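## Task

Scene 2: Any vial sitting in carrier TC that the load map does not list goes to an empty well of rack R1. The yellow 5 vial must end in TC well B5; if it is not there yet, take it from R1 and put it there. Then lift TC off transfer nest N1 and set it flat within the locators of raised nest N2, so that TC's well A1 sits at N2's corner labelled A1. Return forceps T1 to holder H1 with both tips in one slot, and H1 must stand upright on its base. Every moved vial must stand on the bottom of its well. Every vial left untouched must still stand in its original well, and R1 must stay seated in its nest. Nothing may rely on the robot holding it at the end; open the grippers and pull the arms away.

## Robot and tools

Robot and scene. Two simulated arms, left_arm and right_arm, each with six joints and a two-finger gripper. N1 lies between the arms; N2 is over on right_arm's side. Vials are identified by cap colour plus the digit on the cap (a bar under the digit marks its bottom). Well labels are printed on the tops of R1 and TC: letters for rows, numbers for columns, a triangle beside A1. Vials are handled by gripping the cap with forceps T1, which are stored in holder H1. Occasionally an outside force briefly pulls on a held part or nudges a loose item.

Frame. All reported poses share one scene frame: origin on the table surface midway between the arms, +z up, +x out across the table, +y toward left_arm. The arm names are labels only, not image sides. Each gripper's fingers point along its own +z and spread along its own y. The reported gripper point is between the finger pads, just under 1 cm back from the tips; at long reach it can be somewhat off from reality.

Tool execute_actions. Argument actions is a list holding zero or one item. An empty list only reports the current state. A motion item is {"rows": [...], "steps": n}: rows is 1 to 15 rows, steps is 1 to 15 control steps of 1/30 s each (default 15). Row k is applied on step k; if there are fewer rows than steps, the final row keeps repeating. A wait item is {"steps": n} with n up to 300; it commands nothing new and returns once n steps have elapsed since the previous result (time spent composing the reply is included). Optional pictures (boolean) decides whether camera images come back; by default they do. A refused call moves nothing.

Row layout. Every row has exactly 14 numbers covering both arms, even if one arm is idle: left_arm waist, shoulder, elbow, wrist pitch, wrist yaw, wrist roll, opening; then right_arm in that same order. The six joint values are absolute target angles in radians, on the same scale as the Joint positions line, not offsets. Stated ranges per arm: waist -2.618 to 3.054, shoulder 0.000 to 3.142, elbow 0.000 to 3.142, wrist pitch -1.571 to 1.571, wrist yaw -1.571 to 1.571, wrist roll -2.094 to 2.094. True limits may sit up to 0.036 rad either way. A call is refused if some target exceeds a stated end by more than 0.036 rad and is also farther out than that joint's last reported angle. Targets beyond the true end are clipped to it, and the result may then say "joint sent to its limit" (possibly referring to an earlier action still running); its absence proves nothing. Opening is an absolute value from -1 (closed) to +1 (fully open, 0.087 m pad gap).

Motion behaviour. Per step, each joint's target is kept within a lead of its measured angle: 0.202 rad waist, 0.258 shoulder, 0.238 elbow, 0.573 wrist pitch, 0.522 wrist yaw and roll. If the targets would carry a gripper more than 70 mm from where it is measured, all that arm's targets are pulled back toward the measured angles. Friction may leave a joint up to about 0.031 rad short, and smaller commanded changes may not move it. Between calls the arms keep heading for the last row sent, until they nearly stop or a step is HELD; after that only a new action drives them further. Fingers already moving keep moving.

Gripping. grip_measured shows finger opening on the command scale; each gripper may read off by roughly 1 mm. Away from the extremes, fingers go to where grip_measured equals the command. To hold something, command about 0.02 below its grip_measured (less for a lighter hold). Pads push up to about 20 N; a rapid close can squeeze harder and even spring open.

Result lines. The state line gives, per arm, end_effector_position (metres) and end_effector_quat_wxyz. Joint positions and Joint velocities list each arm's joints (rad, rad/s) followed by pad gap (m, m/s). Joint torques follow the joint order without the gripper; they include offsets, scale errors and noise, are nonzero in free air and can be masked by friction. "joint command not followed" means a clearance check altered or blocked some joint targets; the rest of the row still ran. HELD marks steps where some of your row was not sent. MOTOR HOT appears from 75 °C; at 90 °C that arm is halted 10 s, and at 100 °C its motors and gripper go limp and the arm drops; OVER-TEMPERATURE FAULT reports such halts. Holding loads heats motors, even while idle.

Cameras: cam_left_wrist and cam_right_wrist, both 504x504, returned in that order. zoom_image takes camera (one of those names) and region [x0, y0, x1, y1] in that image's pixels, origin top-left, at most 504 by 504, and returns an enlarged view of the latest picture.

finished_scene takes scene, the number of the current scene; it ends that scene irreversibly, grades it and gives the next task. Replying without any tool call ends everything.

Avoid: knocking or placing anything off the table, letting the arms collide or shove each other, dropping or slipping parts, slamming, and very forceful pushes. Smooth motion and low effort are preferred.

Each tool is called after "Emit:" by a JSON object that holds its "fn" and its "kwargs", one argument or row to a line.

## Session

Emit:
{"fn": "execute_actions", "kwargs": {
  "actions": []
}}

Scene clock: 0.00 s of 18600.00 s.
left_arm: end_effector_position=(+0.1101, +0.5241, +0.3781) grip_measured=+1.000 end_effector_quat_wxyz=(+0.725, -0.482, +0.490, +0.040) | right_arm: end_effector_position=(+0.3156, +0.1669, +0.2219) grip_measured=+1.000 end_effector_quat_wxyz=(+0.471, -0.393, +0.739, +0.278)
Joint positions: left_arm=[ 2.138  0.939  0.948  0.137  1.177 -0.856  0.087] | right_arm=[ 1.132  1.733  1.437 -0.117 -0.015  0.037  0.087]
Joint velocities: left_arm=[-0.002 -0.017  0.002  0.051  0.081 -0.007  0.   ] | right_arm=[-0.007 -0.012  0.002  0.022  0.066 -0.037  0.   ]
Joint torques (N m, as the arm reports them, + toward a larger angle): no reading

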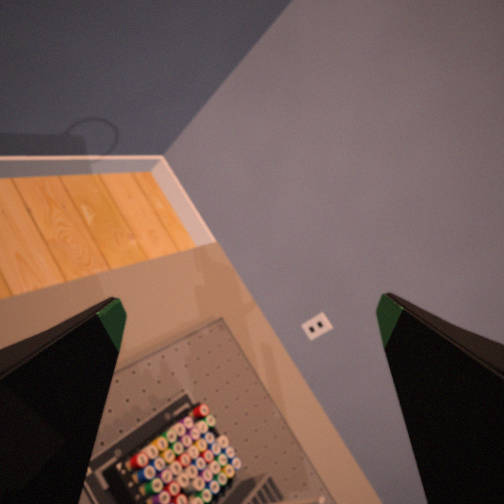

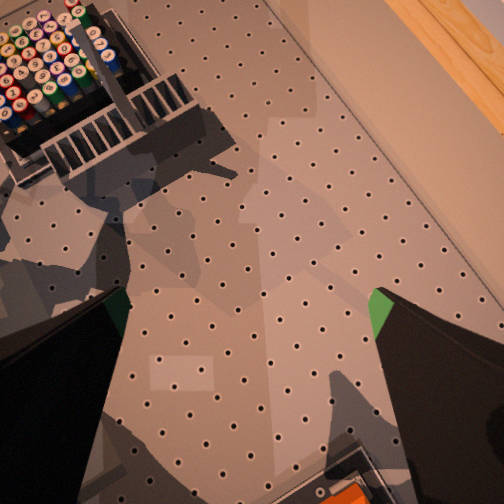

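Emit:
{"fn": "execute_actions", "kwargs": {
  "actions": [
    {"rows":[[2.1,0.93,0.95,0.1,1.1,-0.8,1,1.13,1.70,1.42,-0.14,0,0,1],[2.05,0.92,0.96,0.05,1.0,-0.75,1,1.12,1.65,1.4,-0.18,0,0,1],[1.99,0.91,0.96,0,0.92,-0.68,1,1.11,1.6,1.37,-0.22,0,0,1],[1.93,0.9,0.97,-0.06,0.84,-0.62,1,1.10,1.54,1.34,-0.27,0,0,1],[1.87,0.89,0.97,-0.12,0.76,-0.56,1,1.09,1.48,1.31,-0.32,0,0,1],[1.81,0.88,0.98,-0.18,0.68,-0.5,1,1.08,1.42,1.28,-0.37,0,0,1],[1.75,0.87,0.98,-0.24,0.6,-0.44,1,1.07,1.36,1.25,-0.42,0,0,1],[1.69,0.86,0.98,-0.3,0.52,-0.38,1,1.06,1.3,1.22,-0.47,0,0,1],[1.63,0.85,0.99,-0.36,0.44,-0.32,1,1.05,1.24,1.19,-0.52,0,0,1],[1.57,0.84,0.99,-0.42,0.36,-0.26,1,1.05,1.18,1.16,-0.57,0,0,1],[1.51,0.83,0.99,-0.48,0.28,-0.2,1,1.05,1.12,1.13,-0.62,0,0,1],[1.45,0.82,1.0,-0.54,0.2,-0.14,1,1.05,1.06,1.1,-0.66,0,0,1],[1.39,0.81,1.0,-0.6,0.12,-0.08,1,1.05,1.02,1.08,-0.70,0,0,1],[1.33,0.8,1.0,-0.66,0.06,-0.04,1,1.05,1.0,1.07,-0.74,0,0,1],[0.75,0.8,1.0,-0.9,0,0,1,1.05,1.0,1.07,-0.77,0,0,1]],"steps":15}
  ],
  "pictures": false
}}

Emit:
{"fn": "execute_actions", "kwargs": {
  "actions": [
    {"steps":25}
  ]
}}

Scene clock: 14.27 s of 18600.00 s.
left_arm: end_effector_position=(+0.1987, +0.4993, +0.2852) grip_measured=+1.000 end_effector_quat_wxyz=(+0.558, -0.475, +0.658, +0.172) | right_arm: end_effector_position=(+0.2264, -0.0240, +0.2691) grip_measured=+1.000 end_effector_quat_wxyz=(+0.459, -0.382, +0.767, +0.236)
Joint positions: left_arm=[ 1.368  0.828  0.974 -0.485  0.304 -0.222  0.087] | right_arm=[ 1.056  1.01   1.115 -0.591 -0.005  0.011  0.087]
Joint velocities: left_arm=[-1.858 -0.266  0.149 -2.234 -1.722  1.179  0.   ] | right_arm=[-0.007 -0.833 -0.286 -1.253  0.022  0.037  0.   ]
Joint torques (N m, as the arm reports them, + toward a larger angle): left_arm=[-0.22 -0.63  8.07  1.65  0.16  0.24] | right_arm=[-0.47  1.3   4.6   2.4   0.04  0.  ]
Steps of this call (steps 1 to 90: nothing new was sent; then 10.77 s passed at rest; steps 91 to 105: all 15 steps of this action). Readings (joint positions):
91: left_arm=[2.132 0.939 0.948 0.133 1.166 -0.848] | right_arm=[1.132 1.732 1.437 -0.119 -0.014 0.033]
92: left_arm=[2.114 0.939 0.948 0.122 1.136 -0.832] | right_arm=[1.132 1.723 1.431 -0.127 -0.013 0.028]
94: left_arm=[2.031 0.935 0.948 0.072 1.044 -0.772] | right_arm=[1.128 1.667 1.387 -0.168 -0.013 0.021]
98: left_arm=[1.792 0.901 0.948 -0.095 0.802 -0.594] | right_arm=[1.091 1.435 1.270 -0.315 -0.012 0.014]
105: the state above

Scene clock: 15.10 s of 18600.00 s.
left_arm: end_effector_position=(+0.2346, +0.3811, +0.2066) grip_measured=+1.000 end_effector_quat_wxyz=(+0.389, -0.284, +0.868, +0.121) | right_arm: end_effector_position=(+0.2052, -0.0526, +0.2260) grip_measured=+1.000 end_effector_quat_wxyz=(+0.382, -0.402, +0.808, +0.197)
Joint positions: left_arm=[ 0.756  0.815  0.977 -0.893  0.011 -0.005  0.087] | right_arm=[ 1.056  0.994  1.079 -0.767 -0.005  0.01   0.087]
Joint velocities: left_arm=[ 0.002  0.002  0.012  0.037  0.007 -0.037  0.   ] | right_arm=[ 0.007 -0.002 -0.002 -0.022 -0.007  0.022  0.   ]
Joint torques (N m, as the arm reports them, + toward a larger angle): left_arm=[-0.5  -0.83  8.36  1.61  0.03  0.21] | right_arm=[-0.42 -1.26  5.95  2.19  0.04  0.  ]
Steps of this call (steps 1 to 25: the robot went on to your last target). Readings (joint positions):
1: left_arm=[1.297 0.820 0.977 -0.560 0.244 -0.180] | right_arm=[1.056 0.990 1.108 -0.627 -0.005 0.011]
2: left_arm=[1.222 0.816 0.977 -0.628 0.195 -0.145] | right_arm=[1.056 0.984 1.103 -0.654 -0.005 0.010]
4: left_arm=[1.070 0.815 0.977 -0.731 0.128 -0.095] | right_arm=[1.056 0.987 1.092 -0.695 -0.005 0.010]
8: left_arm=[0.797 0.815 0.977 -0.834 0.066 -0.040] | right_arm=[1.056 0.994 1.079 -0.746 -0.005 0.010]
25: the state above

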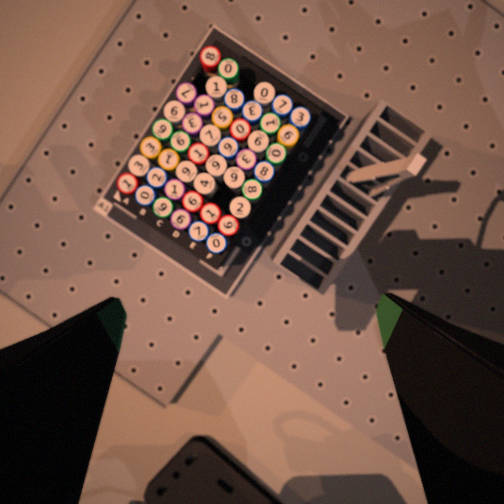

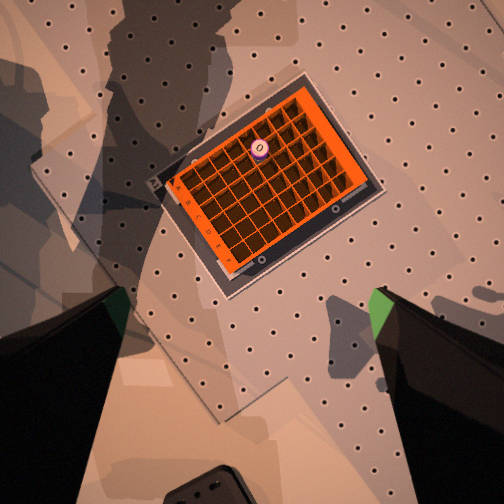

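Emit:
{"fn": "zoom_image", "kwargs": {
  "camera": "cam_left_wrist",
  "region": [90, 20, 350, 280]
}}

Emit:
{"fn": "zoom_image", "kwargs": {
  "camera": "cam_right_wrist",
  "region": [140, 60, 400, 310]
}}

Region (90, 20, 350, 280) of cam_left_wrist's 504x504 image, scaled by 1.938, with more detail than that image has.

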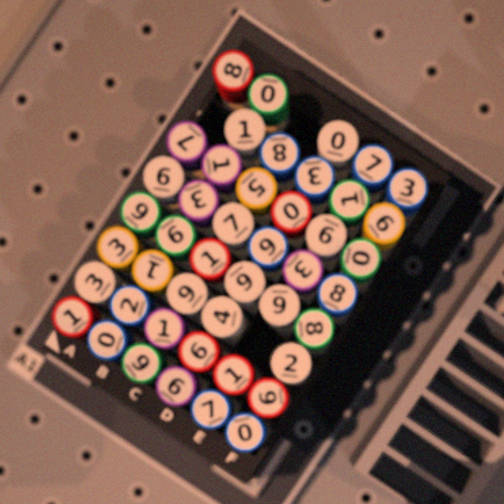

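Region (140, 60, 400, 310) of cam_right_wrist's 504x504 image, scaled by 1.938, with more detail than that image has; it fills the top 485 rows of this view, and the rest is white.

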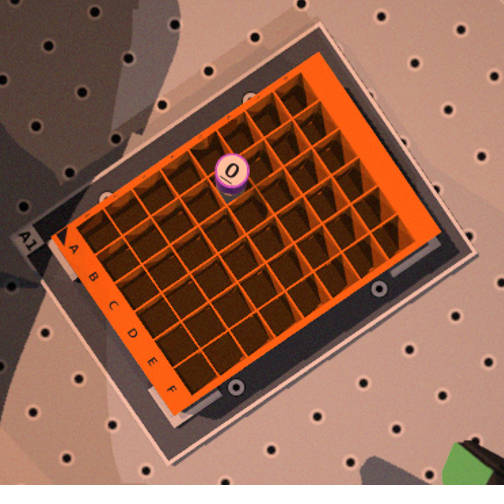

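Emit:
{"fn": "zoom_image", "kwargs": {
  "camera": "cam_left_wrist",
  "region": [260, 90, 460, 300]
}}

Region (260, 90, 460, 300) of cam_left_wrist's 504x504 image, scaled by 2.400, with more detail than that image has; it fills the left 480 columns of this view, and the rest is white.

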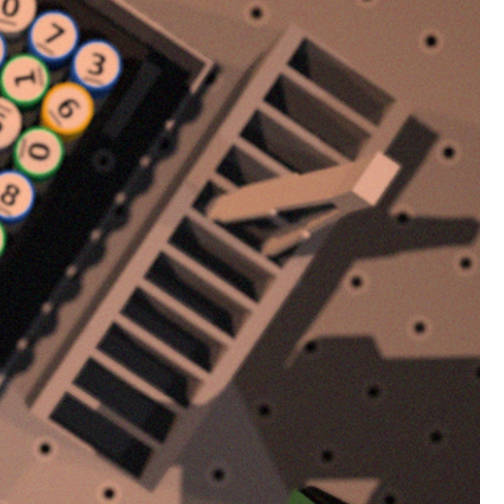

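Emit:
{"fn": "execute_actions", "kwargs": {
  "actions": [
    {"rows":[[0.745,0.84,1.01,-0.92,0,0.01,1,1.03,1.0,1.07,-0.77,0,0,1],[0.73,0.89,1.05,-0.95,0,0.03,1,0.98,1.0,1.07,-0.77,0,0,1],[0.71,0.95,1.10,-0.99,0,0.05,1,0.92,1.0,1.07,-0.77,0,0,1],[0.69,1.02,1.16,-1.03,0,0.075,1,0.86,1.0,1.07,-0.77,0,0,1],[0.67,1.09,1.22,-1.07,0,0.1,1,0.80,1.0,1.07,-0.77,0,0,1],[0.65,1.16,1.28,-1.11,0,0.125,1,0.74,1.0,1.07,-0.77,0,0,1],[0.63,1.23,1.34,-1.15,0,0.15,1,0.68,1.0,1.07,-0.77,0,0,1],[0.61,1.30,1.40,-1.19,0,0.175,1,0.62,1.0,1.07,-0.77,0,0,1],[0.59,1.37,1.46,-1.23,0,0.2,1,0.56,1.0,1.07,-0.77,0,0,1],[0.57,1.44,1.52,-1.27,0,0.22,1,0.50,1.0,1.07,-0.77,0,0,1],[0.55,1.51,1.58,-1.31,0,0.24,1,0.44,1.0,1.07,-0.77,0,0,1],[0.53,1.58,1.64,-1.35,0,0.26,1,0.38,1.0,1.07,-0.77,0,0,1],[0.51,1.65,1.70,-1.39,0,0.28,1,0.32,1.0,1.07,-0.77,0,0,1],[0.49,1.71,1.75,-1.43,0,0.3,1,0.26,1.0,1.07,-0.77,0,0,1],[0.475,1.76,1.79,-1.47,0,0.32,1,0.20,1.0,1.07,-0.77,0,0,1]],"steps":15}
  ],
  "pictures": false
}}

Emit:
{"fn": "execute_actions", "kwargs": {
  "actions": [
    {"rows":[[0.46,1.80,1.81,-1.50,0,0.335,1,0.14,1.0,1.07,-0.77,0,0,1],[0.45,1.83,1.82,-1.52,0,0.34,1,0.08,1.0,1.07,-0.77,0,0,1],[0.45,1.85,1.82,-1.53,0,0.34,1,0.02,1.0,1.07,-0.77,0,0,1],[0.45,1.85,1.82,-1.53,0,0.34,1,-0.04,1.0,1.07,-0.77,0,0,1],[0.45,1.85,1.82,-1.53,0,0.34,1,-0.10,1.0,1.07,-0.77,0,0,1],[0.45,1.85,1.82,-1.53,0,0.34,1,-0.16,1.0,1.07,-0.77,0,0,1],[0.45,1.85,1.82,-1.53,0,0.34,1,-0.22,1.0,1.07,-0.77,0,0,1],[0.45,1.85,1.82,-1.53,0,0.34,1,-0.28,1.0,1.07,-0.77,0,0,1],[0.45,1.85,1.82,-1.53,0,0.34,1,-0.34,1.0,1.07,-0.77,0,0,1],[0.45,1.85,1.82,-1.53,0,0.34,1,-0.39,1.0,1.07,-0.77,0,0,1],[0.45,1.85,1.82,-1.53,0,0.34,1,-0.43,1.0,1.07,-0.77,0,0,1],[0.45,1.85,1.82,-1.53,0,0.34,1,-0.46,1.0,1.07,-0.77,0,0,1],[0.45,1.85,1.82,-1.53,0,0.34,1,-0.48,1.0,1.07,-0.77,0,0,1],[0.45,1.85,1.82,-1.53,0,0.34,1,-0.49,1.0,1.07,-0.77,0,0,1]],"steps":15}
  ]
}}

Scene clock: 76.63 s of 18600.00 s.
left_arm: end_effector_position=(+0.3464, +0.3804, +0.1973) grip_measured=+1.000 end_effector_quat_wxyz=(+0.155, -0.080, +0.984, +0.049) | right_arm: end_effector_position=(+0.3154, -0.2290, +0.2260) grip_measured=+1.000 end_effector_quat_wxyz=(+0.428, -0.079, +0.899, +0.041)
Joint positions: left_arm=[ 0.516  1.655  1.697 -1.287  0.002  0.23   0.087] | right_arm=[ 0.304  0.994  1.079 -0.767 -0.003  0.005  0.087]
Joint velocities: left_arm=[-0.54   1.79   1.389 -0.901  0.066  0.564  0.   ] | right_arm=[-1.707 -0.012  0.002 -0.037  0.183 -0.037  0.   ]
Joint torques (N m, as the arm reports them, + toward a larger angle): left_arm=[-0.66 -5.95  6.86  0.64  0.09  0.19] | right_arm=[-0.02 -1.31  5.96  2.17 -0.02  0.05]
Steps of this call (steps 1 to 30: the robot went on to your last target; steps 31 to 90: nothing new was sent; then 58.03 s passed at rest; steps 91 to 105: all 15 steps of this action). Readings (joint positions):
91: left_arm=[0.756 0.815 0.977 -0.896 0.009 -0.003] | right_arm=[1.054 0.994 1.079 -0.767 -0.005 0.009]
92: left_arm=[0.753 0.824 0.987 -0.910 0.008 0.002] | right_arm=[1.041 0.994 1.079 -0.767 -0.008 0.008]
94: left_arm=[0.729 0.892 1.053 -0.961 0.005 0.020] | right_arm=[0.965 0.994 1.079 -0.767 -0.012 0.006]
98: left_arm=[0.652 1.160 1.290 -1.061 0.003 0.088] | right_arm=[0.725 0.994 1.079 -0.767 -0.008 0.006]
105: the state above

Scene clock: 77.13 s of 18600.00 s.
left_arm: end_effector_position=(+0.3312, +0.3567, +0.1583) grip_measured=+1.000 end_effector_quat_wxyz=(-0.007, +0.003, +1.000, -0.004) | right_arm: end_effector_position=(+0.2710, -0.4392, +0.2260) grip_measured=+1.000 end_effector_quat_wxyz=(+0.411, +0.268, +0.862, -0.127)
Joint positions: left_arm=[ 0.449  1.868  1.792 -1.511  0.002  0.332  0.087] | right_arm=[-0.471  0.994  1.079 -0.767  0.004  0.005  0.087]
Joint velocities: left_arm=[-0.012 -0.012 -0.012 -0.139 -0.066 -0.007  0.   ] | right_arm=[-0.32  -0.002  0.002 -0.037  0.022  0.022  0.   ]
Joint torques (N m, as the arm reports them, + toward a larger angle): left_arm=[ 0.02 -8.23  7.92  0.29  0.1   0.18] | right_arm=[ 0.26 -1.26  5.96  2.18 -0.05  0.05]
Steps of this call (steps 1 to 15: all 15 steps of this action). Readings (joint positions):
1: left_arm=[0.498 1.713 1.738 -1.318 0.002 0.250] | right_arm=[0.244 0.994 1.079 -0.767 -0.003 0.005]
2: left_arm=[0.481 1.762 1.765 -1.346 0.002 0.267] | right_arm=[0.184 0.994 1.079 -0.767 -0.003 0.005]
4: left_arm=[0.457 1.831 1.783 -1.396 0.002 0.292] | right_arm=[0.064 0.994 1.079 -0.767 -0.002 0.005]
8: left_arm=[0.449 1.871 1.783 -1.470 0.002 0.318] | right_arm=[-0.176 0.994 1.079 -0.767 -0.002 0.005]
15: the state above

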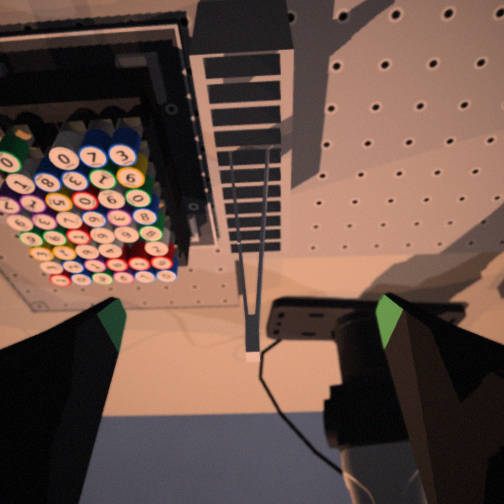

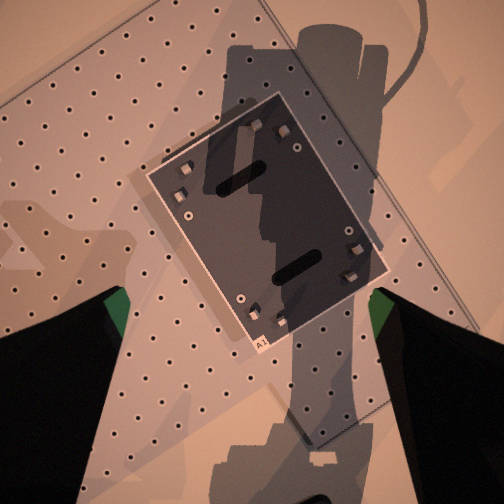

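Emit:
{"fn": "execute_actions", "kwargs": {
  "actions": [
    {"rows":[[0.45,1.845,1.76,-1.50,0,0.335,0.9,-0.49,1.0,1.07,-0.77,0,-0.1,1],[0.45,1.84,1.745,-1.475,0,0.335,0.8,-0.49,1.0,1.07,-0.77,0,-0.25,1],[0.45,1.835,1.725,-1.45,0,0.335,0.7,-0.49,1.0,1.07,-0.77,0,-0.45,1],[0.45,1.83,1.705,-1.425,0,0.335,0.6,-0.49,1.0,1.07,-0.77,0,-0.65,1],[0.45,1.825,1.68,-1.40,0,0.335,0.5,-0.49,1.0,1.07,-0.77,0,-0.85,1],[0.45,1.82,1.655,-1.375,0,0.335,0.4,-0.49,1.0,1.07,-0.77,0,-1.05,1],[0.45,1.82,1.63,-1.35,0,0.335,0.3,-0.49,1.0,1.07,-0.77,0,-1.25,1],[0.45,1.82,1.605,-1.325,0,0.335,0.2,-0.49,1.0,1.07,-0.77,0,-1.45,1],[0.45,1.82,1.58,-1.30,0,0.335,0.1,-0.49,1.0,1.07,-0.77,0,-1.65,1],[0.45,1.82,1.555,-1.275,0,0.335,0,-0.49,1.0,1.07,-0.77,0,-1.85,1],[0.45,1.82,1.535,-1.255,0,0.335,-0.1,-0.49,1.0,1.07,-0.77,0,-2.0,1],[0.45,1.82,1.515,-1.24,0,0.335,-0.2,-0.49,1.0,1.07,-0.77,0,-2.12,1],[0.45,1.82,1.50,-1.234,0,0.335,-0.3,-0.49,1.0,1.07,-0.77,0,-2.12,1],[0.45,1.82,1.49,-1.234,0,0.335,-0.3,-0.49,1.0,1.07,-0.77,0,-2.12,1]],"steps":15}
  ],
  "pictures": false
}}

Emit:
{"fn": "execute_actions", "kwargs": {
  "actions": [
    {"steps":20}
  ]
}}

Scene clock: 118.50 s of 18600.00 s.
left_arm: end_effector_position=(+0.3201, +0.3531, +0.1022) grip_measured=-0.297 end_effector_quat_wxyz=(-0.018, +0.005, +1.000, -0.007) | right_arm: end_effector_position=(+0.2626, -0.4856, +0.2503) grip_measured=+1.000 end_effector_quat_wxyz=(+0.245, -0.313, +0.847, -0.354)
Joint positions: left_arm=[ 0.449  1.833  1.52  -1.297  0.002  0.335  0.031] | right_arm=[-0.48   0.994  1.079 -0.767  0.004 -1.316  0.087]
Joint velocities: left_arm=[-0.012  0.017 -0.295  0.198  0.037  0.007 -0.006] | right_arm=[-0.007  0.007 -0.007 -0.081  0.007 -2.835  0.   ]
Joint torques (N m, as the arm reports them, + toward a larger angle): left_arm=[ 0.07 -7.49  5.17  0.6   0.1   0.17] | right_arm=[-0.63 -1.25  5.84  2.13 -0.1   0.11]
Steps of this call (steps 1 to 15: the robot went on to your last target; steps 16 to 90: nothing new was sent; then 37.87 s passed at rest; steps 91 to 105: all 15 steps of this action). Readings (joint positions):
91: left_arm=[0.449 1.868 1.792 -1.519 0.002 0.335] | right_arm=[-0.480 0.994 1.079 -0.767 0.004 -0.011]
92: left_arm=[0.449 1.866 1.787 -1.513 0.002 0.335] | right_arm=[-0.480 0.994 1.079 -0.767 0.004 -0.051]
94: left_arm=[0.449 1.855 1.760 -1.489 0.002 0.335] | right_arm=[-0.480 0.994 1.079 -0.767 0.004 -0.217]
98: left_arm=[0.449 1.835 1.672 -1.421 0.002 0.335] | right_arm=[-0.480 0.994 1.079 -0.767 0.004 -0.616]
105: the state above

Scene clock: 119.17 s of 18600.00 s.
left_arm: end_effector_position=(+0.3284, +0.3559, +0.0979) grip_measured=-0.300 end_effector_quat_wxyz=(-0.001, +0.005, +1.000, -0.001) | right_arm: end_effector_position=(+0.2802, -0.4935, +0.2736) grip_measured=+1.000 end_effector_quat_wxyz=(-0.099, +0.600, -0.675, +0.418)
Joint positions: left_arm=[ 0.449  1.833  1.509 -1.25   0.002  0.335  0.031] | right_arm=[-0.48   0.994  1.079 -0.767  0.004 -2.061  0.087]
Joint velocities: left_arm=[-0.007 -0.002 -0.022  0.007 -0.007  0.037 -0.   ] | right_arm=[-0.002  0.012  0.002 -0.081 -0.066 -0.066  0.   ]
Joint torques (N m, as the arm reports them, + toward a larger angle): left_arm=[ 0.07 -7.69  4.77  0.58  0.1   0.17] | right_arm=[-0.64 -1.21  5.88  2.08 -0.1   0.07]
joint sent to its limit (right arm) — the command would take joint 6 (wrist roll) past its lower limit, so that joint was sent only as far as its limit.
Steps of this call (steps 1 to 20: the robot went on to your last target). Readings (joint positions):
1: left_arm=[0.449 1.833 1.512 -1.289 0.002 0.335] | right_arm=[-0.480 0.994 1.079 -0.767 0.004 -1.416]
2: left_arm=[0.449 1.833 1.510 -1.284 0.002 0.335] | right_arm=[-0.480 0.994 1.079 -0.767 0.004 -1.516]
4: left_arm=[0.449 1.833 1.509 -1.272 0.002 0.335] | right_arm=[-0.480 0.994 1.079 -0.767 0.004 -1.707]
8: left_arm=[0.449 1.833 1.509 -1.257 0.002 0.335] | right_arm=[-0.480 0.994 1.079 -0.767 0.004 -1.924]
20: the state above

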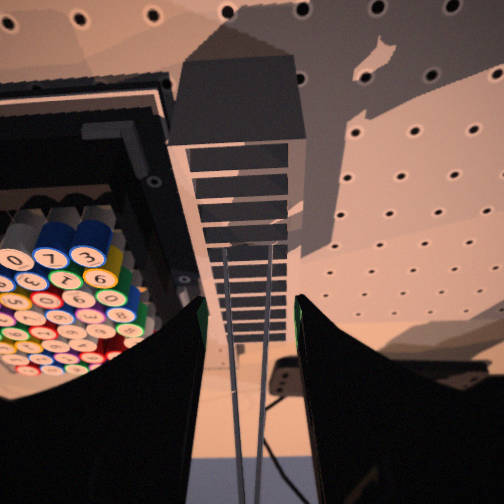

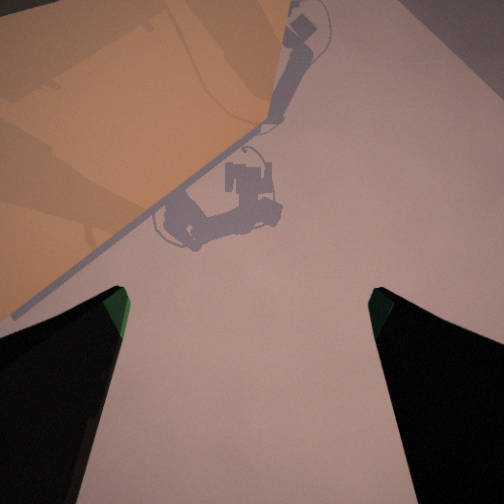

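Emit:
{"fn": "execute_actions", "kwargs": {
  "actions": [
    {"rows":[[0.45,1.81,1.475,-1.234,0,0.335,-0.4,-0.45,1.0,1.07,-0.8,0,-1.9,1],[0.45,1.802,1.465,-1.232,0,0.335,-0.5,-0.40,1.02,1.06,-0.84,0,-1.7,1],[0.45,1.802,1.465,-1.232,0,0.335,-0.55,-0.35,1.04,1.05,-0.88,0,-1.5,1],[0.45,1.802,1.465,-1.232,0,0.335,-0.6,-0.30,1.06,1.04,-0.92,0,-1.3,1],[0.45,1.802,1.465,-1.232,0,0.335,-0.6,-0.25,1.08,1.03,-0.96,0,-1.0,1],[0.45,1.802,1.465,-1.232,0,0.335,-0.6,-0.20,1.10,1.02,-1.0,0,-0.7,1],[0.45,1.802,1.465,-1.232,0,0.335,-0.63,-0.15,1.12,1.016,-1.04,0,0,1],[0.45,1.802,1.465,-1.232,0,0.335,-0.66,-0.10,1.14,1.016,-1.08,0,1,1],[0.45,1.802,1.465,-1.232,0,0.335,-0.69,-0.05,1.16,1.016,-1.12,0,1.805,1],[0.45,1.802,1.465,-1.232,0,0.335,-0.71,0,1.18,1.016,-1.16,0,1.805,1],[0.45,1.802,1.465,-1.232,0,0.335,-0.73,0.05,1.2,1.016,-1.2,0,1.805,1],[0.45,1.802,1.465,-1.232,0,0.335,-0.75,0.1,1.21,1.016,-1.24,0,1.805,1],[0.45,1.802,1.465,-1.232,0,0.335,-0.76,0.15,1.22,1.016,-1.28,0,1.805,1],[0.45,1.802,1.465,-1.232,0,0.335,-0.76,0.2,1.23,1.016,-1.31,0,1.805,1],[0.45,1.802,1.465,-1.232,0,0.335,-0.76,0.355,1.235,1.016,-1.335,0,1.805,1]],"steps":15}
  ]
}}

Scene clock: 142.03 s of 18600.00 s.
left_arm: end_effector_position=(+0.3247, +0.3547, +0.0965) grip_measured=-0.759 end_effector_quat_wxyz=(-0.003, +0.005, +1.000, -0.002) | right_arm: end_effector_position=(+0.2431, -0.3015, +0.1229) grip_measured=+1.000 end_effector_quat_wxyz=(+0.095, -0.400, +0.911, -0.041)
Joint positions: left_arm=[ 0.449  1.823  1.489 -1.245  0.002  0.335  0.011] | right_arm=[ 0.17   1.223  1.027 -1.168  0.007 -0.784  0.087]
Joint velocities: left_arm=[ 0.022 -0.012  0.007  0.022  0.007  0.022 -0.001] | right_arm=[ 1.937  0.276 -0.032 -1.092 -0.037  2.718  0.   ]
Joint torques (N m, as the arm reports them, + toward a larger angle): left_arm=[ 0.08 -8.08  4.39  0.54  0.1   0.17] | right_arm=[ 1.85 -3.38  5.45  0.87 -0.23  0.07]
joint sent to its limit (right arm) — the command would take joint 6 (wrist roll) past its lower limit, so that joint was sent only as far as its limit.
Steps of this call (steps 1 to 30: the robot went on to your last target; steps 31 to 90: nothing new was sent; then 19.37 s passed at rest; steps 91 to 105: all 15 steps of this action). Readings (joint positions):
91: left_arm=[0.449 1.833 1.509 -1.249 0.002 0.335] | right_arm=[-0.477 0.994 1.079 -0.770 0.005 -2.045]
92: left_arm=[0.449 1.831 1.505 -1.246 0.002 0.335] | right_arm=[-0.463 0.995 1.079 -0.780 0.008 -1.986]
94: left_arm=[0.449 1.825 1.494 -1.245 0.002 0.335] | right_arm=[-0.391 1.010 1.078 -0.811 0.010 -1.800]
98: left_arm=[0.449 1.823 1.489 -1.245 0.002 0.335] | right_arm=[-0.209 1.084 1.049 -0.909 0.007 -1.452]
105: the state above

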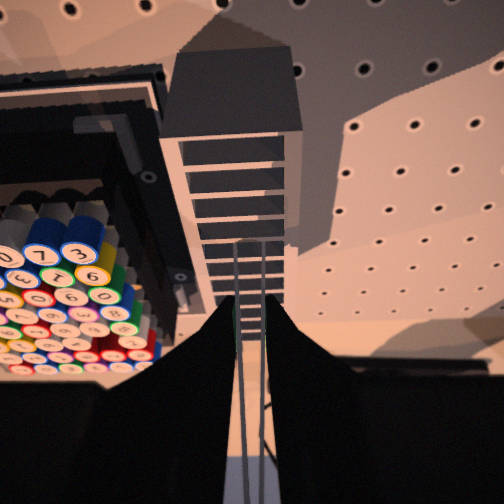

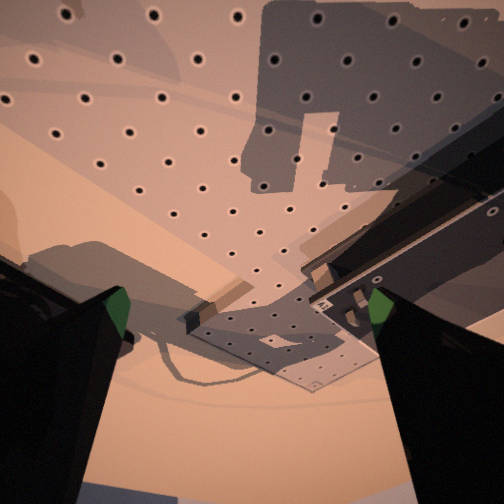

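Emit:
{"fn": "execute_actions", "kwargs": {
  "actions": [
    {"rows":[[0.45,1.815,1.510,-1.262,0,0.335,-0.76,0.355,1.235,1.016,-1.335,0,1.805,1],[0.45,1.815,1.520,-1.275,0,0.335,-0.76,0.355,1.235,1.016,-1.335,0,1.805,1],[0.45,1.815,1.527,-1.287,0,0.335,-0.76,0.355,1.235,1.016,-1.335,0,1.805,1],[0.45,1.815,1.535,-1.297,0,0.335,-0.76,0.355,1.235,1.016,-1.335,0,1.805,1],[0.45,1.815,1.544,-1.306,0,0.335,-0.76,0.355,1.235,1.016,-1.335,0,1.805,1],[0.45,1.815,1.553,-1.315,0,0.335,-0.76,0.355,1.235,1.016,-1.335,0,1.805,1],[0.45,1.815,1.562,-1.324,0,0.335,-0.76,0.355,1.235,1.016,-1.335,0,1.805,1],[0.45,1.815,1.571,-1.333,0,0.335,-0.76,0.355,1.235,1.016,-1.335,0,1.805,1],[0.45,1.815,1.580,-1.342,0,0.335,-0.76,0.355,1.235,1.016,-1.335,0,1.805,1],[0.45,1.815,1.589,-1.351,0,0.335,-0.76,0.355,1.235,1.016,-1.335,0,1.805,1],[0.45,1.815,1.598,-1.360,0,0.335,-0.76,0.355,1.235,1.016,-1.335,0,1.805,1],[0.45,1.815,1.607,-1.369,0,0.335,-0.76,0.355,1.235,1.016,-1.335,0,1.805,1],[0.45,1.815,1.616,-1.378,0,0.335,-0.76,0.355,1.235,1.016,-1.335,0,1.805,1],[0.45,1.815,1.625,-1.387,0,0.335,-0.76,0.355,1.235,1.016,-1.335,0,1.805,1],[0.45,1.815,1.634,-1.396,0,0.335,-0.76,0.355,1.235,1.016,-1.335,0,1.805,1]],"steps":15}
  ],
  "pictures": false
}}

Emit:
{"fn": "execute_actions", "kwargs": {
  "actions": [
    {"rows":[[0.45,1.815,1.643,-1.405,0,0.335,-0.76,0.355,1.235,1.016,-1.335,0,1.805,1],[0.45,1.815,1.652,-1.414,0,0.335,-0.76,0.355,1.235,1.016,-1.335,0,1.805,1],[0.45,1.815,1.662,-1.423,0,0.335,-0.76,0.355,1.235,1.016,-1.335,0,1.805,1],[0.45,1.815,1.672,-1.432,0,0.335,-0.76,0.355,1.235,1.016,-1.335,0,1.805,1],[0.45,1.815,1.682,-1.441,0,0.335,-0.76,0.355,1.235,1.016,-1.335,0,1.805,1],[0.45,1.815,1.692,-1.450,0,0.335,-0.76,0.355,1.235,1.016,-1.335,0,1.805,1],[0.45,1.815,1.702,-1.459,0,0.335,-0.76,0.355,1.235,1.016,-1.335,0,1.805,1],[0.45,1.815,1.712,-1.468,0,0.335,-0.76,0.355,1.235,1.016,-1.335,0,1.805,1],[0.45,1.815,1.724,-1.478,0,0.335,-0.76,0.355,1.235,1.016,-1.335,0,1.805,1],[0.45,1.815,1.736,-1.488,0,0.335,-0.76,0.355,1.235,1.016,-1.335,0,1.805,1],[0.45,1.815,1.748,-1.498,0,0.335,-0.76,0.355,1.235,1.016,-1.335,0,1.805,1],[0.45,1.815,1.760,-1.508,0,0.335,-0.76,0.355,1.235,1.016,-1.335,0,1.805,1],[0.45,1.815,1.772,-1.516,0,0.335,-0.76,0.355,1.235,1.016,-1.335,0,1.805,1],[0.45,1.815,1.784,-1.522,0,0.335,-0.76,0.355,1.235,1.016,-1.335,0,1.805,1],[0.45,1.815,1.795,-1.527,0,0.335,-0.76,0.355,1.235,1.016,-1.335,0,1.805,1]],"steps":15}
  ]
}}

Scene clock: 178.67 s of 18600.00 s.
left_arm: end_effector_position=(+0.3252, +0.3549, +0.1221) grip_measured=-0.760 end_effector_quat_wxyz=(-0.004, +0.005, +1.000, -0.002) | right_arm: end_effector_position=(+0.2278, -0.1940, +0.1220) grip_measured=+1.000 end_effector_quat_wxyz=(+0.009, +0.707, +0.707, +0.019)
Joint positions: left_arm=[ 0.449  1.823  1.591 -1.348  0.002  0.335  0.011] | right_arm=[ 0.35   1.234  1.026 -1.321 -0.005  1.796  0.087]
Joint velocities: left_arm=[-0.002 -0.012  0.256 -0.256  0.007  0.037 -0.   ] | right_arm=[ 0.007 -0.022 -0.012  0.022 -0.007  0.022  0.   ]
Joint torques (N m, as the arm reports them, + toward a larger angle): left_arm=[ 0.08 -7.16  7.87  0.32  0.11  0.17] | right_arm=[ 0.45 -2.61  5.02  0.37  0.11  0.15]
Steps of this call (steps 1 to 60: the robot went on to your last target; steps 61 to 120: nothing new was sent; then 32.13 s passed at rest; steps 121 to 135: all 15 steps of this action). Readings (joint positions):
121: left_arm=[0.449 1.823 1.489 -1.245 0.002 0.335] | right_arm=[0.350 1.234 1.026 -1.321 -0.005 1.796]
122: left_arm=[0.449 1.823 1.489 -1.247 0.002 0.335] | right_arm=[0.350 1.234 1.026 -1.321 -0.005 1.796]
124: left_arm=[0.449 1.823 1.492 -1.259 0.002 0.335] | right_arm=[0.350 1.234 1.026 -1.321 -0.005 1.796]
128: left_arm=[0.449 1.823 1.525 -1.290 0.002 0.335] | right_arm=[0.350 1.234 1.026 -1.321 -0.005 1.796]
135: the state above

Scene clock: 179.17 s of 18600.00 s.
left_arm: end_effector_position=(+0.3270, +0.3554, +0.1607) grip_measured=-0.760 end_effector_quat_wxyz=(+0.006, +0.005, +1.000, +0.001) | right_arm: end_effector_position=(+0.2278, -0.1940, +0.1220) grip_measured=+1.000 end_effector_quat_wxyz=(+0.009, +0.707, +0.707, +0.019)
Joint positions: left_arm=[ 0.449  1.823  1.748 -1.484  0.002  0.335  0.011] | right_arm=[ 0.35   1.234  1.026 -1.321 -0.005  1.796  0.087]
Joint velocities: left_arm=[ 0.007  0.002  0.33  -0.227 -0.051 -0.022 -0.   ] | right_arm=[ 0.002  0.007 -0.007 -0.022 -0.022 -0.022  0.   ]
Joint torques (N m, as the arm reports them, + toward a larger angle): left_arm=[ 0.07 -7.22  7.76  0.37  0.09  0.17] | right_arm=[ 0.45 -2.62  5.02  0.37  0.11  0.15]
Steps of this call (steps 1 to 15: all 15 steps of this action). Readings (joint positions):
1: left_arm=[0.449 1.823 1.600 -1.357 0.002 0.335] | right_arm=[0.350 1.234 1.026 -1.321 -0.005 1.796]
2: left_arm=[0.449 1.823 1.608 -1.366 0.002 0.335] | right_arm=[0.350 1.234 1.026 -1.321 -0.005 1.796]
4: left_arm=[0.449 1.823 1.627 -1.384 0.002 0.335] | right_arm=[0.350 1.234 1.026 -1.321 -0.005 1.796]
8: left_arm=[0.449 1.823 1.667 -1.420 0.002 0.335] | right_arm=[0.350 1.234 1.026 -1.321 -0.005 1.796]
15: the state above

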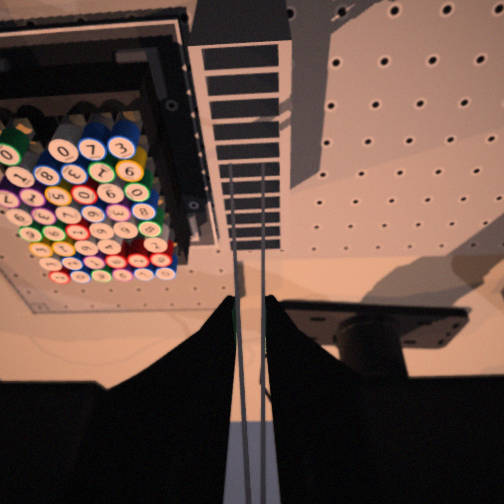

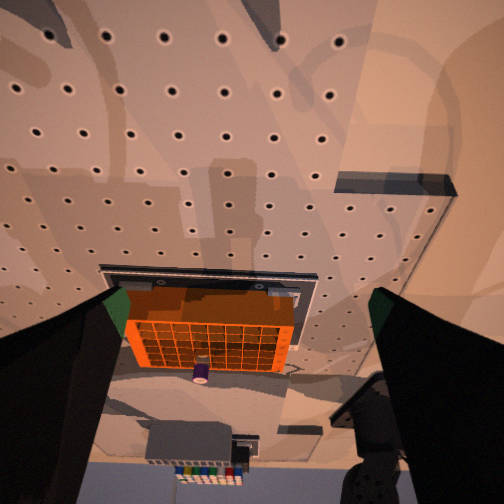

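Emit:
{"fn": "execute_actions", "kwargs": {
  "actions": [
    {"rows":[[0.435,1.82,1.80,-1.52,0,0.32,-0.76,0.355,1.235,1.016,-1.335,0,1.805,1],[0.41,1.825,1.805,-1.52,0,0.29,-0.76,0.355,1.235,1.016,-1.335,0,1.805,1],[0.375,1.83,1.81,-1.515,0,0.25,-0.76,0.355,1.235,1.016,-1.335,0,1.805,1],[0.335,1.835,1.815,-1.51,0,0.21,-0.76,0.355,1.235,1.016,-1.335,0,1.805,1],[0.29,1.84,1.817,-1.505,0,0.165,-0.76,0.355,1.235,1.016,-1.335,0,1.805,1],[0.245,1.845,1.817,-1.50,0,0.12,-0.76,0.355,1.235,1.016,-1.335,0,1.805,1],[0.20,1.85,1.817,-1.495,0,0.075,-0.76,0.355,1.235,1.016,-1.335,0,1.805,1],[0.155,1.855,1.817,-1.49,0,0.03,-0.76,0.355,1.235,1.016,-1.335,0,1.805,1],[0.11,1.86,1.817,-1.488,0,-0.015,-0.76,0.355,1.235,1.016,-1.335,0,1.805,1],[0.065,1.865,1.817,-1.488,0,-0.06,-0.76,0.355,1.235,1.016,-1.335,0,1.805,1],[0.02,1.865,1.817,-1.488,0,-0.105,-0.76,0.355,1.235,1.016,-1.335,0,1.805,1],[-0.025,1.865,1.817,-1.488,0,-0.15,-0.76,0.355,1.235,1.016,-1.335,0,1.805,1],[-0.07,1.865,1.817,-1.488,0,-0.195,-0.76,0.355,1.235,1.016,-1.335,0,1.805,1],[-0.115,1.865,1.817,-1.488,0,-0.24,-0.76,0.355,1.235,1.016,-1.335,0,1.805,1],[-0.16,1.865,1.817,-1.488,0,-0.285,-0.76,0.355,1.235,1.016,-1.335,0,1.805,1]],"steps":15}
  ],
  "pictures": false
}}

Emit:
{"fn": "execute_actions", "kwargs": {
  "actions": [
    {"rows":[[-0.205,1.865,1.817,-1.488,0,-0.33,-0.76,0.355,1.235,1.016,-1.335,0,1.805,1],[-0.25,1.865,1.817,-1.488,0,-0.375,-0.76,0.355,1.235,1.016,-1.335,0,1.805,1],[-0.295,1.865,1.817,-1.488,0,-0.42,-0.76,0.355,1.235,1.016,-1.335,0,1.805,1],[-0.34,1.865,1.817,-1.488,0,-0.465,-0.76,0.355,1.235,1.016,-1.335,0,1.805,1],[-0.385,1.865,1.817,-1.488,0,-0.51,-0.76,0.355,1.235,1.016,-1.335,0,1.805,1],[-0.43,1.865,1.817,-1.488,0,-0.555,-0.76,0.355,1.235,1.016,-1.335,0,1.805,1],[-0.47,1.865,1.817,-1.488,0,-0.6,-0.76,0.355,1.235,1.016,-1.335,0,1.805,1],[-0.505,1.865,1.817,-1.488,0,-0.64,-0.76,0.355,1.235,1.016,-1.335,0,1.805,1],[-0.535,1.865,1.817,-1.488,0,-0.67,-0.76,0.355,1.235,1.016,-1.335,0,1.805,1],[-0.56,1.865,1.817,-1.488,0,-0.69,-0.76,0.355,1.235,1.016,-1.335,0,1.805,1],[-0.575,1.865,1.817,-1.488,0,-0.705,-0.76,0.355,1.235,1.016,-1.335,0,1.805,1],[-0.585,1.865,1.817,-1.488,0,-0.708,-0.76,0.355,1.235,1.016,-1.335,0,1.805,1]],"steps":15}
  ],
  "pictures": false
}}

Emit:
{"fn": "execute_actions", "kwargs": {
  "actions": [
    {"steps":12}
  ]
}}

Scene clock: 214.33 s of 18600.00 s.
left_arm: end_effector_position=(+0.3463, +0.1810, +0.1593) grip_measured=-0.760 end_effector_quat_wxyz=(+0.004, +0.052, +0.999, +0.001) | right_arm: end_effector_position=(+0.2278, -0.1940, +0.1220) grip_measured=+1.000 end_effector_quat_wxyz=(+0.009, +0.707, +0.707, +0.019)
Joint positions: left_arm=[-0.084  1.861  1.792 -1.492 -0.003 -0.103  0.011] | right_arm=[ 0.35   1.234  1.026 -1.321 -0.005  1.796  0.087]
Joint velocities: left_arm=[-1.233  0.017 -0.012  0.022  0.066 -1.223 -0.   ] | right_arm=[-0.002  0.002 -0.012 -0.007  0.051  0.007  0.   ]
Joint torques (N m, as the arm reports them, + toward a larger angle): left_arm=[-0.04 -6.9   7.73  0.5   0.1   0.16] | right_arm=[ 0.44 -2.62  5.03  0.37  0.11  0.15]
Steps of this call (steps 1 to 30: the robot went on to your last target; steps 31 to 90: nothing new was sent; then 31.67 s passed at rest; steps 91 to 105: all 15 steps of this action). Readings (joint positions):
91: left_arm=[0.449 1.823 1.769 -1.516 0.002 0.333] | right_arm=[0.350 1.234 1.026 -1.321 -0.005 1.796]
92: left_arm=[0.446 1.823 1.769 -1.516 0.001 0.327] | right_arm=[0.350 1.234 1.026 -1.321 -0.005 1.796]
94: left_arm=[0.416 1.823 1.771 -1.516 -0.003 0.294] | right_arm=[0.350 1.234 1.026 -1.321 -0.005 1.796]
98: left_arm=[0.251 1.832 1.790 -1.508 -0.007 0.176] | right_arm=[0.350 1.234 1.026 -1.321 -0.005 1.796]
105: the state above

Scene clock: 214.83 s of 18600.00 s.
left_arm: end_effector_position=(+0.2674, +0.0217, +0.1595) grip_measured=-0.760 end_effector_quat_wxyz=(+0.002, +0.037, +0.999, -0.004) | right_arm: end_effector_position=(+0.2278, -0.1940, +0.1220) grip_measured=+1.000 end_effector_quat_wxyz=(+0.009, +0.707, +0.707, +0.019)
Joint positions: left_arm=[-0.595  1.861  1.792 -1.492  0.004 -0.645  0.011] | right_arm=[ 0.35   1.234  1.026 -1.321 -0.005  1.796  0.087]
Joint velocities: left_arm=[-0.007 -0.002  0.002 -0.051 -0.037 -0.374 -0.001] | right_arm=[ 0.002  0.007  0.007  0.037 -0.022 -0.037  0.   ]
Joint torques (N m, as the arm reports them, + toward a larger angle): left_arm=[ 0.89 -6.75  7.73  0.49  0.01  0.12] | right_arm=[ 0.45 -2.61  5.02  0.37  0.11  0.15]
Steps of this call (steps 1 to 15: all 15 steps of this action). Readings (joint positions):
1: left_arm=[-0.128 1.861 1.792 -1.492 -0.003 -0.146] | right_arm=[0.350 1.234 1.026 -1.321 -0.005 1.796]
2: left_arm=[-0.172 1.861 1.792 -1.492 -0.003 -0.189] | right_arm=[0.350 1.234 1.026 -1.321 -0.005 1.796]
4: left_arm=[-0.261 1.861 1.792 -1.492 -0.003 -0.277] | right_arm=[0.350 1.234 1.026 -1.321 -0.005 1.796]
8: left_arm=[-0.439 1.861 1.792 -1.492 -0.001 -0.454] | right_arm=[0.350 1.234 1.026 -1.321 -0.005 1.796]
15: the state above

Scene clock: 215.23 s of 18600.00 s.
left_arm: end_effector_position=(+0.2678, +0.0199, +0.1595) grip_measured=-0.760 end_effector_quat_wxyz=(+0.002, +0.009, +1.000, -0.004) | right_arm: end_effector_position=(+0.2278, -0.1940, +0.1220) grip_measured=+1.000 end_effector_quat_wxyz=(+0.009, +0.707, +0.707, +0.019)
Joint positions: left_arm=[-0.593  1.861  1.792 -1.492  0.004 -0.699  0.011] | right_arm=[ 0.35   1.234  1.026 -1.321 -0.005  1.796  0.087]
Joint velocities: left_arm=[-0.012 -0.002 -0.007 -0.007  0.037 -0.037  0.001] | right_arm=[-0.007 -0.007 -0.007 -0.007 -0.037 -0.051  0.   ]
Joint torques (N m, as the arm reports them, + toward a larger angle): left_arm=[ 0.65 -6.76  7.74  0.48  0.01  0.13] | right_arm=[ 0.45 -2.62  5.02  0.37  0.11  0.15]
Steps of this call (steps 1 to 12: the robot went on to your last target). Readings (joint positions):
1: left_arm=[-0.595 1.861 1.792 -1.492 0.004 -0.657] | right_arm=[0.350 1.234 1.026 -1.321 -0.005 1.796]
2: left_arm=[-0.594 1.861 1.792 -1.492 0.004 -0.666] | right_arm=[0.350 1.234 1.026 -1.321 -0.005 1.796]
4: left_arm=[-0.593 1.861 1.792 -1.492 0.004 -0.680] | right_arm=[0.350 1.234 1.026 -1.321 -0.005 1.796]
8: left_arm=[-0.593 1.861 1.792 -1.492 0.004 -0.694] | right_arm=[0.350 1.234 1.026 -1.321 -0.005 1.796]
12: the state above

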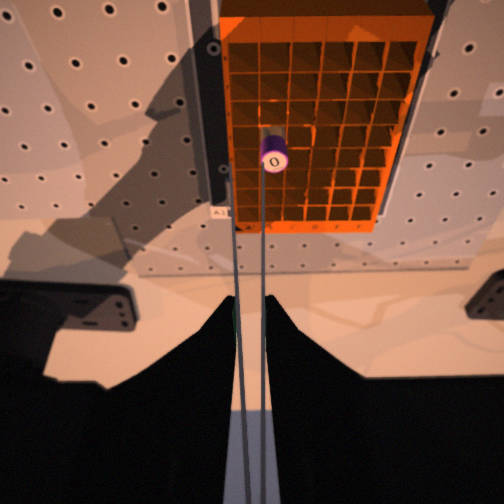

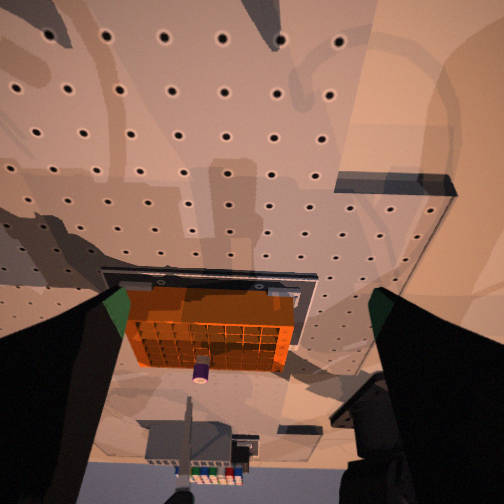

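Emit:
{"fn": "zoom_image", "kwargs": {
  "camera": "cam_left_wrist",
  "region": [200, 110, 320, 230]
}}

Emit:
{"fn": "zoom_image", "kwargs": {
  "camera": "cam_right_wrist",
  "region": [130, 330, 270, 504]
}}

Region (200, 110, 320, 230) of cam_left_wrist's 504x504 image, scaled by 4.200, with more detail than that image has.

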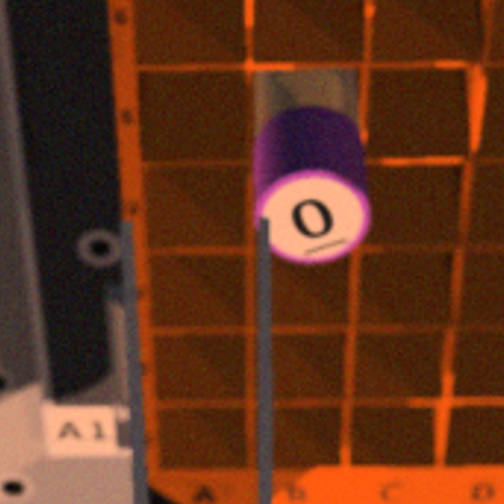

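Region (130, 330, 270, 504) of cam_right_wrist's 504x504 image, scaled by 2.897, with more detail than that image has; it fills the left 406 columns of this view, and the rest is white.

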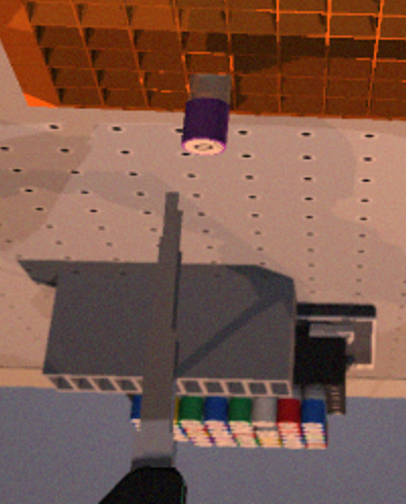

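Emit:
{"fn": "execute_actions", "kwargs": {
  "actions": [
    {"rows":[[-0.605,1.865,1.81,-1.488,0,-0.715,-0.76,0.355,1.235,1.016,-1.335,0,1.805,1],[-0.615,1.865,1.81,-1.488,0,-0.73,-0.76,0.355,1.235,1.016,-1.335,0,1.805,1],[-0.625,1.865,1.81,-1.488,0,-0.74,-0.76,0.355,1.235,1.016,-1.335,0,1.805,1],[-0.634,1.865,1.81,-1.488,0,-0.75,-0.76,0.355,1.235,1.016,-1.335,0,1.805,1],[-0.642,1.865,1.81,-1.488,0,-0.754,-0.76,0.355,1.235,1.016,-1.335,0,1.805,1],[-0.647,1.865,1.81,-1.488,0,-0.754,-0.76,0.355,1.235,1.016,-1.335,0,1.805,1]],"steps":15}
  ]
}}

Emit:
{"fn": "zoom_image", "kwargs": {
  "camera": "cam_left_wrist",
  "region": [190, 100, 310, 220]
}}

Emit:
{"fn": "zoom_image", "kwargs": {
  "camera": "cam_right_wrist",
  "region": [150, 340, 250, 440]
}}

Scene clock: 233.07 s of 18600.00 s.
left_arm: end_effector_position=(+0.2559, +0.0072, +0.1595) grip_measured=-0.760 end_effector_quat_wxyz=(+0.002, +0.011, +1.000, -0.004) | right_arm: end_effector_position=(+0.2278, -0.1940, +0.1220) grip_measured=+1.000 end_effector_quat_wxyz=(+0.009, +0.707, +0.707, +0.019)
Joint positions: left_arm=[-0.644  1.861  1.792 -1.492  0.004 -0.746  0.011] | right_arm=[ 0.35   1.234  1.026 -1.321 -0.005  1.796  0.087]
Joint velocities: left_arm=[ 0.002 -0.012 -0.017  0.037  0.007 -0.022 -0.   ] | right_arm=[ 0.002 -0.007 -0.002 -0.022  0.022 -0.051  0.   ]
Joint torques (N m, as the arm reports them, + toward a larger angle): left_arm=[-0.36 -6.75  7.26  0.49  0.01  0.13] | right_arm=[ 0.45 -2.62  5.02  0.37  0.11  0.15]
Steps of this call (steps 1 to 30: the robot went on to your last target; steps 31 to 90: nothing new was sent; then 14.33 s passed at rest; steps 91 to 105: all 15 steps of this action). Readings (joint positions):
91: left_arm=[-0.593 1.861 1.792 -1.492 0.004 -0.704] | right_arm=[0.350 1.234 1.026 -1.321 -0.005 1.796]
92: left_arm=[-0.594 1.861 1.792 -1.492 0.004 -0.708] | right_arm=[0.350 1.234 1.026 -1.321 -0.005 1.796]
94: left_arm=[-0.604 1.861 1.792 -1.492 0.004 -0.719] | right_arm=[0.350 1.234 1.026 -1.321 -0.005 1.796]
98: left_arm=[-0.637 1.861 1.792 -1.492 0.004 -0.737] | right_arm=[0.350 1.234 1.026 -1.321 -0.005 1.796]
105: the state above

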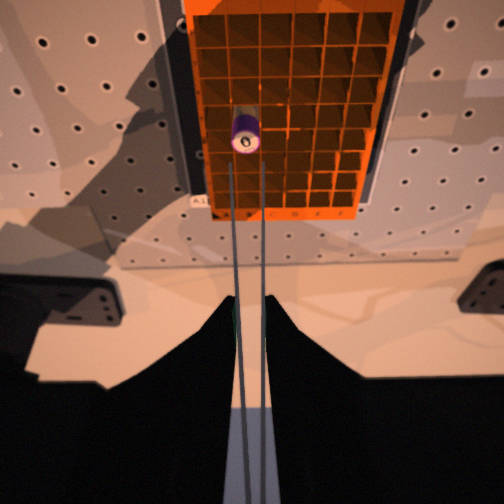

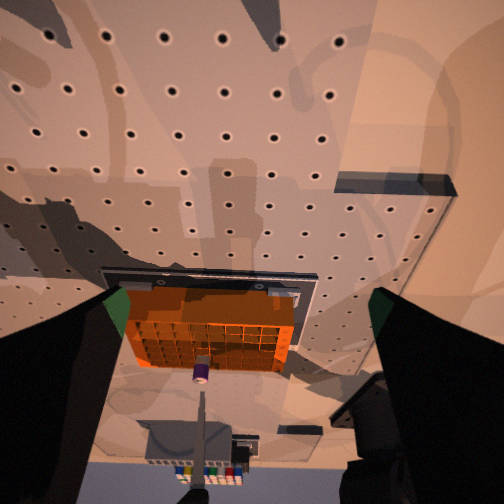

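Region (190, 100, 310, 220) of cam_left_wrist's 504x504 image, scaled by 4.200, with more detail than that image has.

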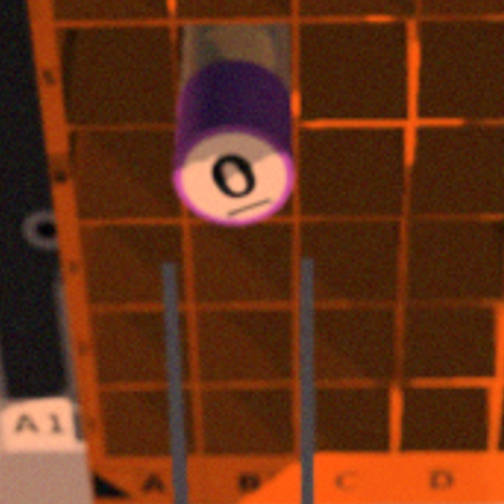

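Region (150, 340, 250, 440) of cam_right_wrist's 504x504 image, scaled by 5.040, with more detail than that image has.

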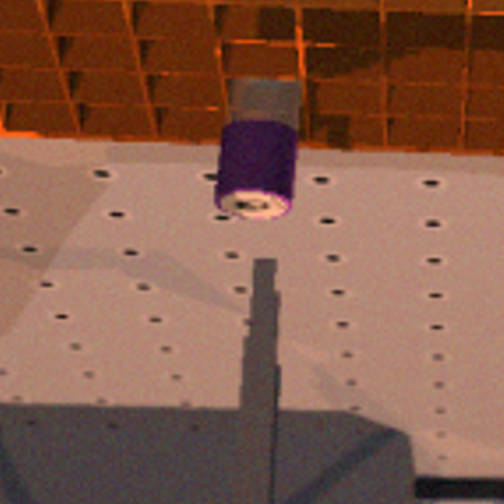

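Emit:
{"fn": "execute_actions", "kwargs": {
  "actions": [
    {"rows":[[-0.644,1.865,1.765,-1.475,-0.013,-0.75,-0.75,0.355,1.235,1.016,-1.335,0,1.805,1],[-0.644,1.865,1.757,-1.465,-0.013,-0.75,-0.75,0.355,1.235,1.016,-1.335,0,1.805,1],[-0.644,1.865,1.752,-1.458,-0.013,-0.75,-0.75,0.355,1.235,1.016,-1.335,0,1.805,1],[-0.644,1.865,1.747,-1.452,-0.013,-0.75,-0.75,0.355,1.235,1.016,-1.335,0,1.805,1],[-0.644,1.865,1.742,-1.447,-0.013,-0.75,-0.75,0.355,1.235,1.016,-1.335,0,1.805,1],[-0.644,1.865,1.737,-1.445,-0.013,-0.75,-0.75,0.355,1.235,1.016,-1.335,0,1.805,1]],"steps":15}
  ]
}}

Emit:
{"fn": "zoom_image", "kwargs": {
  "camera": "cam_left_wrist",
  "region": [190, 100, 310, 220]
}}

Emit:
{"fn": "zoom_image", "kwargs": {
  "camera": "cam_right_wrist",
  "region": [150, 340, 250, 440]
}}

Scene clock: 251.90 s of 18600.00 s.
left_arm: end_effector_position=(+0.2573, +0.0072, +0.1514) grip_measured=-0.750 end_effector_quat_wxyz=(+0.003, +0.009, +1.000, -0.002) | right_arm: end_effector_position=(+0.2278, -0.1940, +0.1220) grip_measured=+1.000 end_effector_quat_wxyz=(+0.009, +0.707, +0.707, +0.019)
Joint positions: left_arm=[-0.644  1.861  1.759 -1.462 -0.002 -0.749  0.011] | right_arm=[ 0.35   1.234  1.026 -1.321 -0.005  1.796  0.087]
Joint velocities: left_arm=[ 0.002 -0.007  0.007  0.11   0.051 -0.022  0.   ] | right_arm=[ 0.012  0.002  0.017  0.037 -0.007  0.022  0.   ]
Joint torques (N m, as the arm reports them, + toward a larger angle): left_arm=[ 0.01 -6.83  4.46  0.58 -0.04  0.16] | right_arm=[ 0.45 -2.61  5.02  0.37  0.11  0.15]
Steps of this call (steps 1 to 15: the robot went on to your last target; steps 16 to 90: nothing new was sent; then 15.33 s passed at rest; steps 91 to 105: all 15 steps of this action). Readings (joint positions):
91: left_arm=[-0.644 1.861 1.792 -1.492 0.003 -0.749] | right_arm=[0.350 1.234 1.026 -1.321 -0.005 1.796]
92: left_arm=[-0.644 1.861 1.792 -1.490 0.002 -0.749] | right_arm=[0.350 1.234 1.026 -1.321 -0.005 1.796]
94: left_arm=[-0.644 1.861 1.785 -1.482 0.000 -0.749] | right_arm=[0.350 1.234 1.026 -1.321 -0.005 1.796]
98: left_arm=[-0.644 1.861 1.762 -1.469 -0.001 -0.749] | right_arm=[0.350 1.234 1.026 -1.321 -0.005 1.796]
105: the state above

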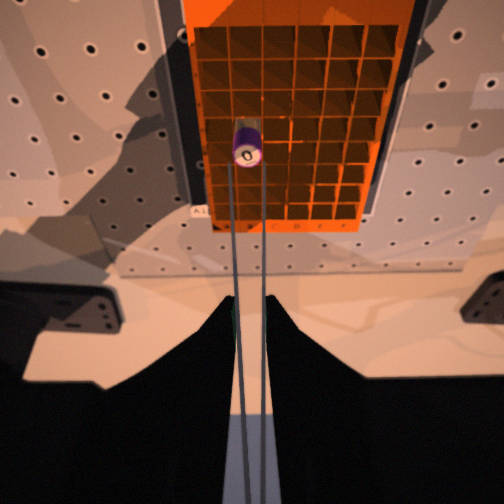

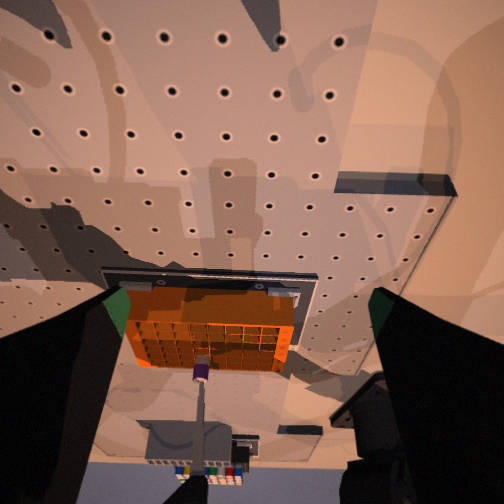

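Region (190, 100, 310, 220) of cam_left_wrist's 504x504 image, scaled by 4.200, with more detail than that image has.

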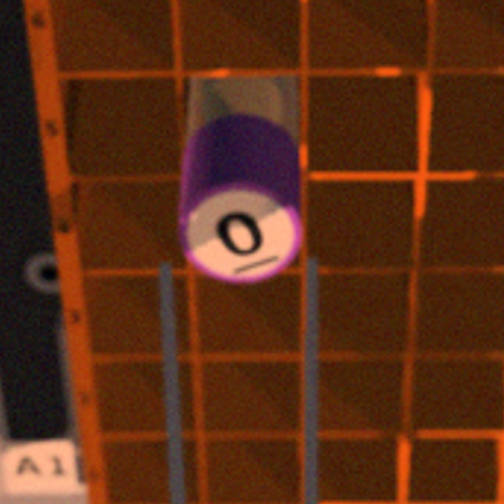

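Region (150, 340, 250, 440) of cam_right_wrist's 504x504 image, scaled by 5.040, with more detail than that image has.

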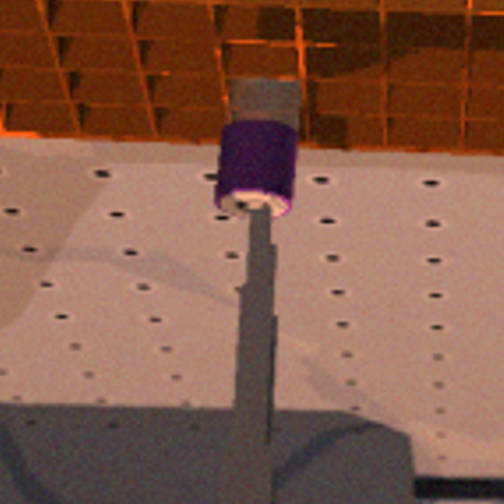

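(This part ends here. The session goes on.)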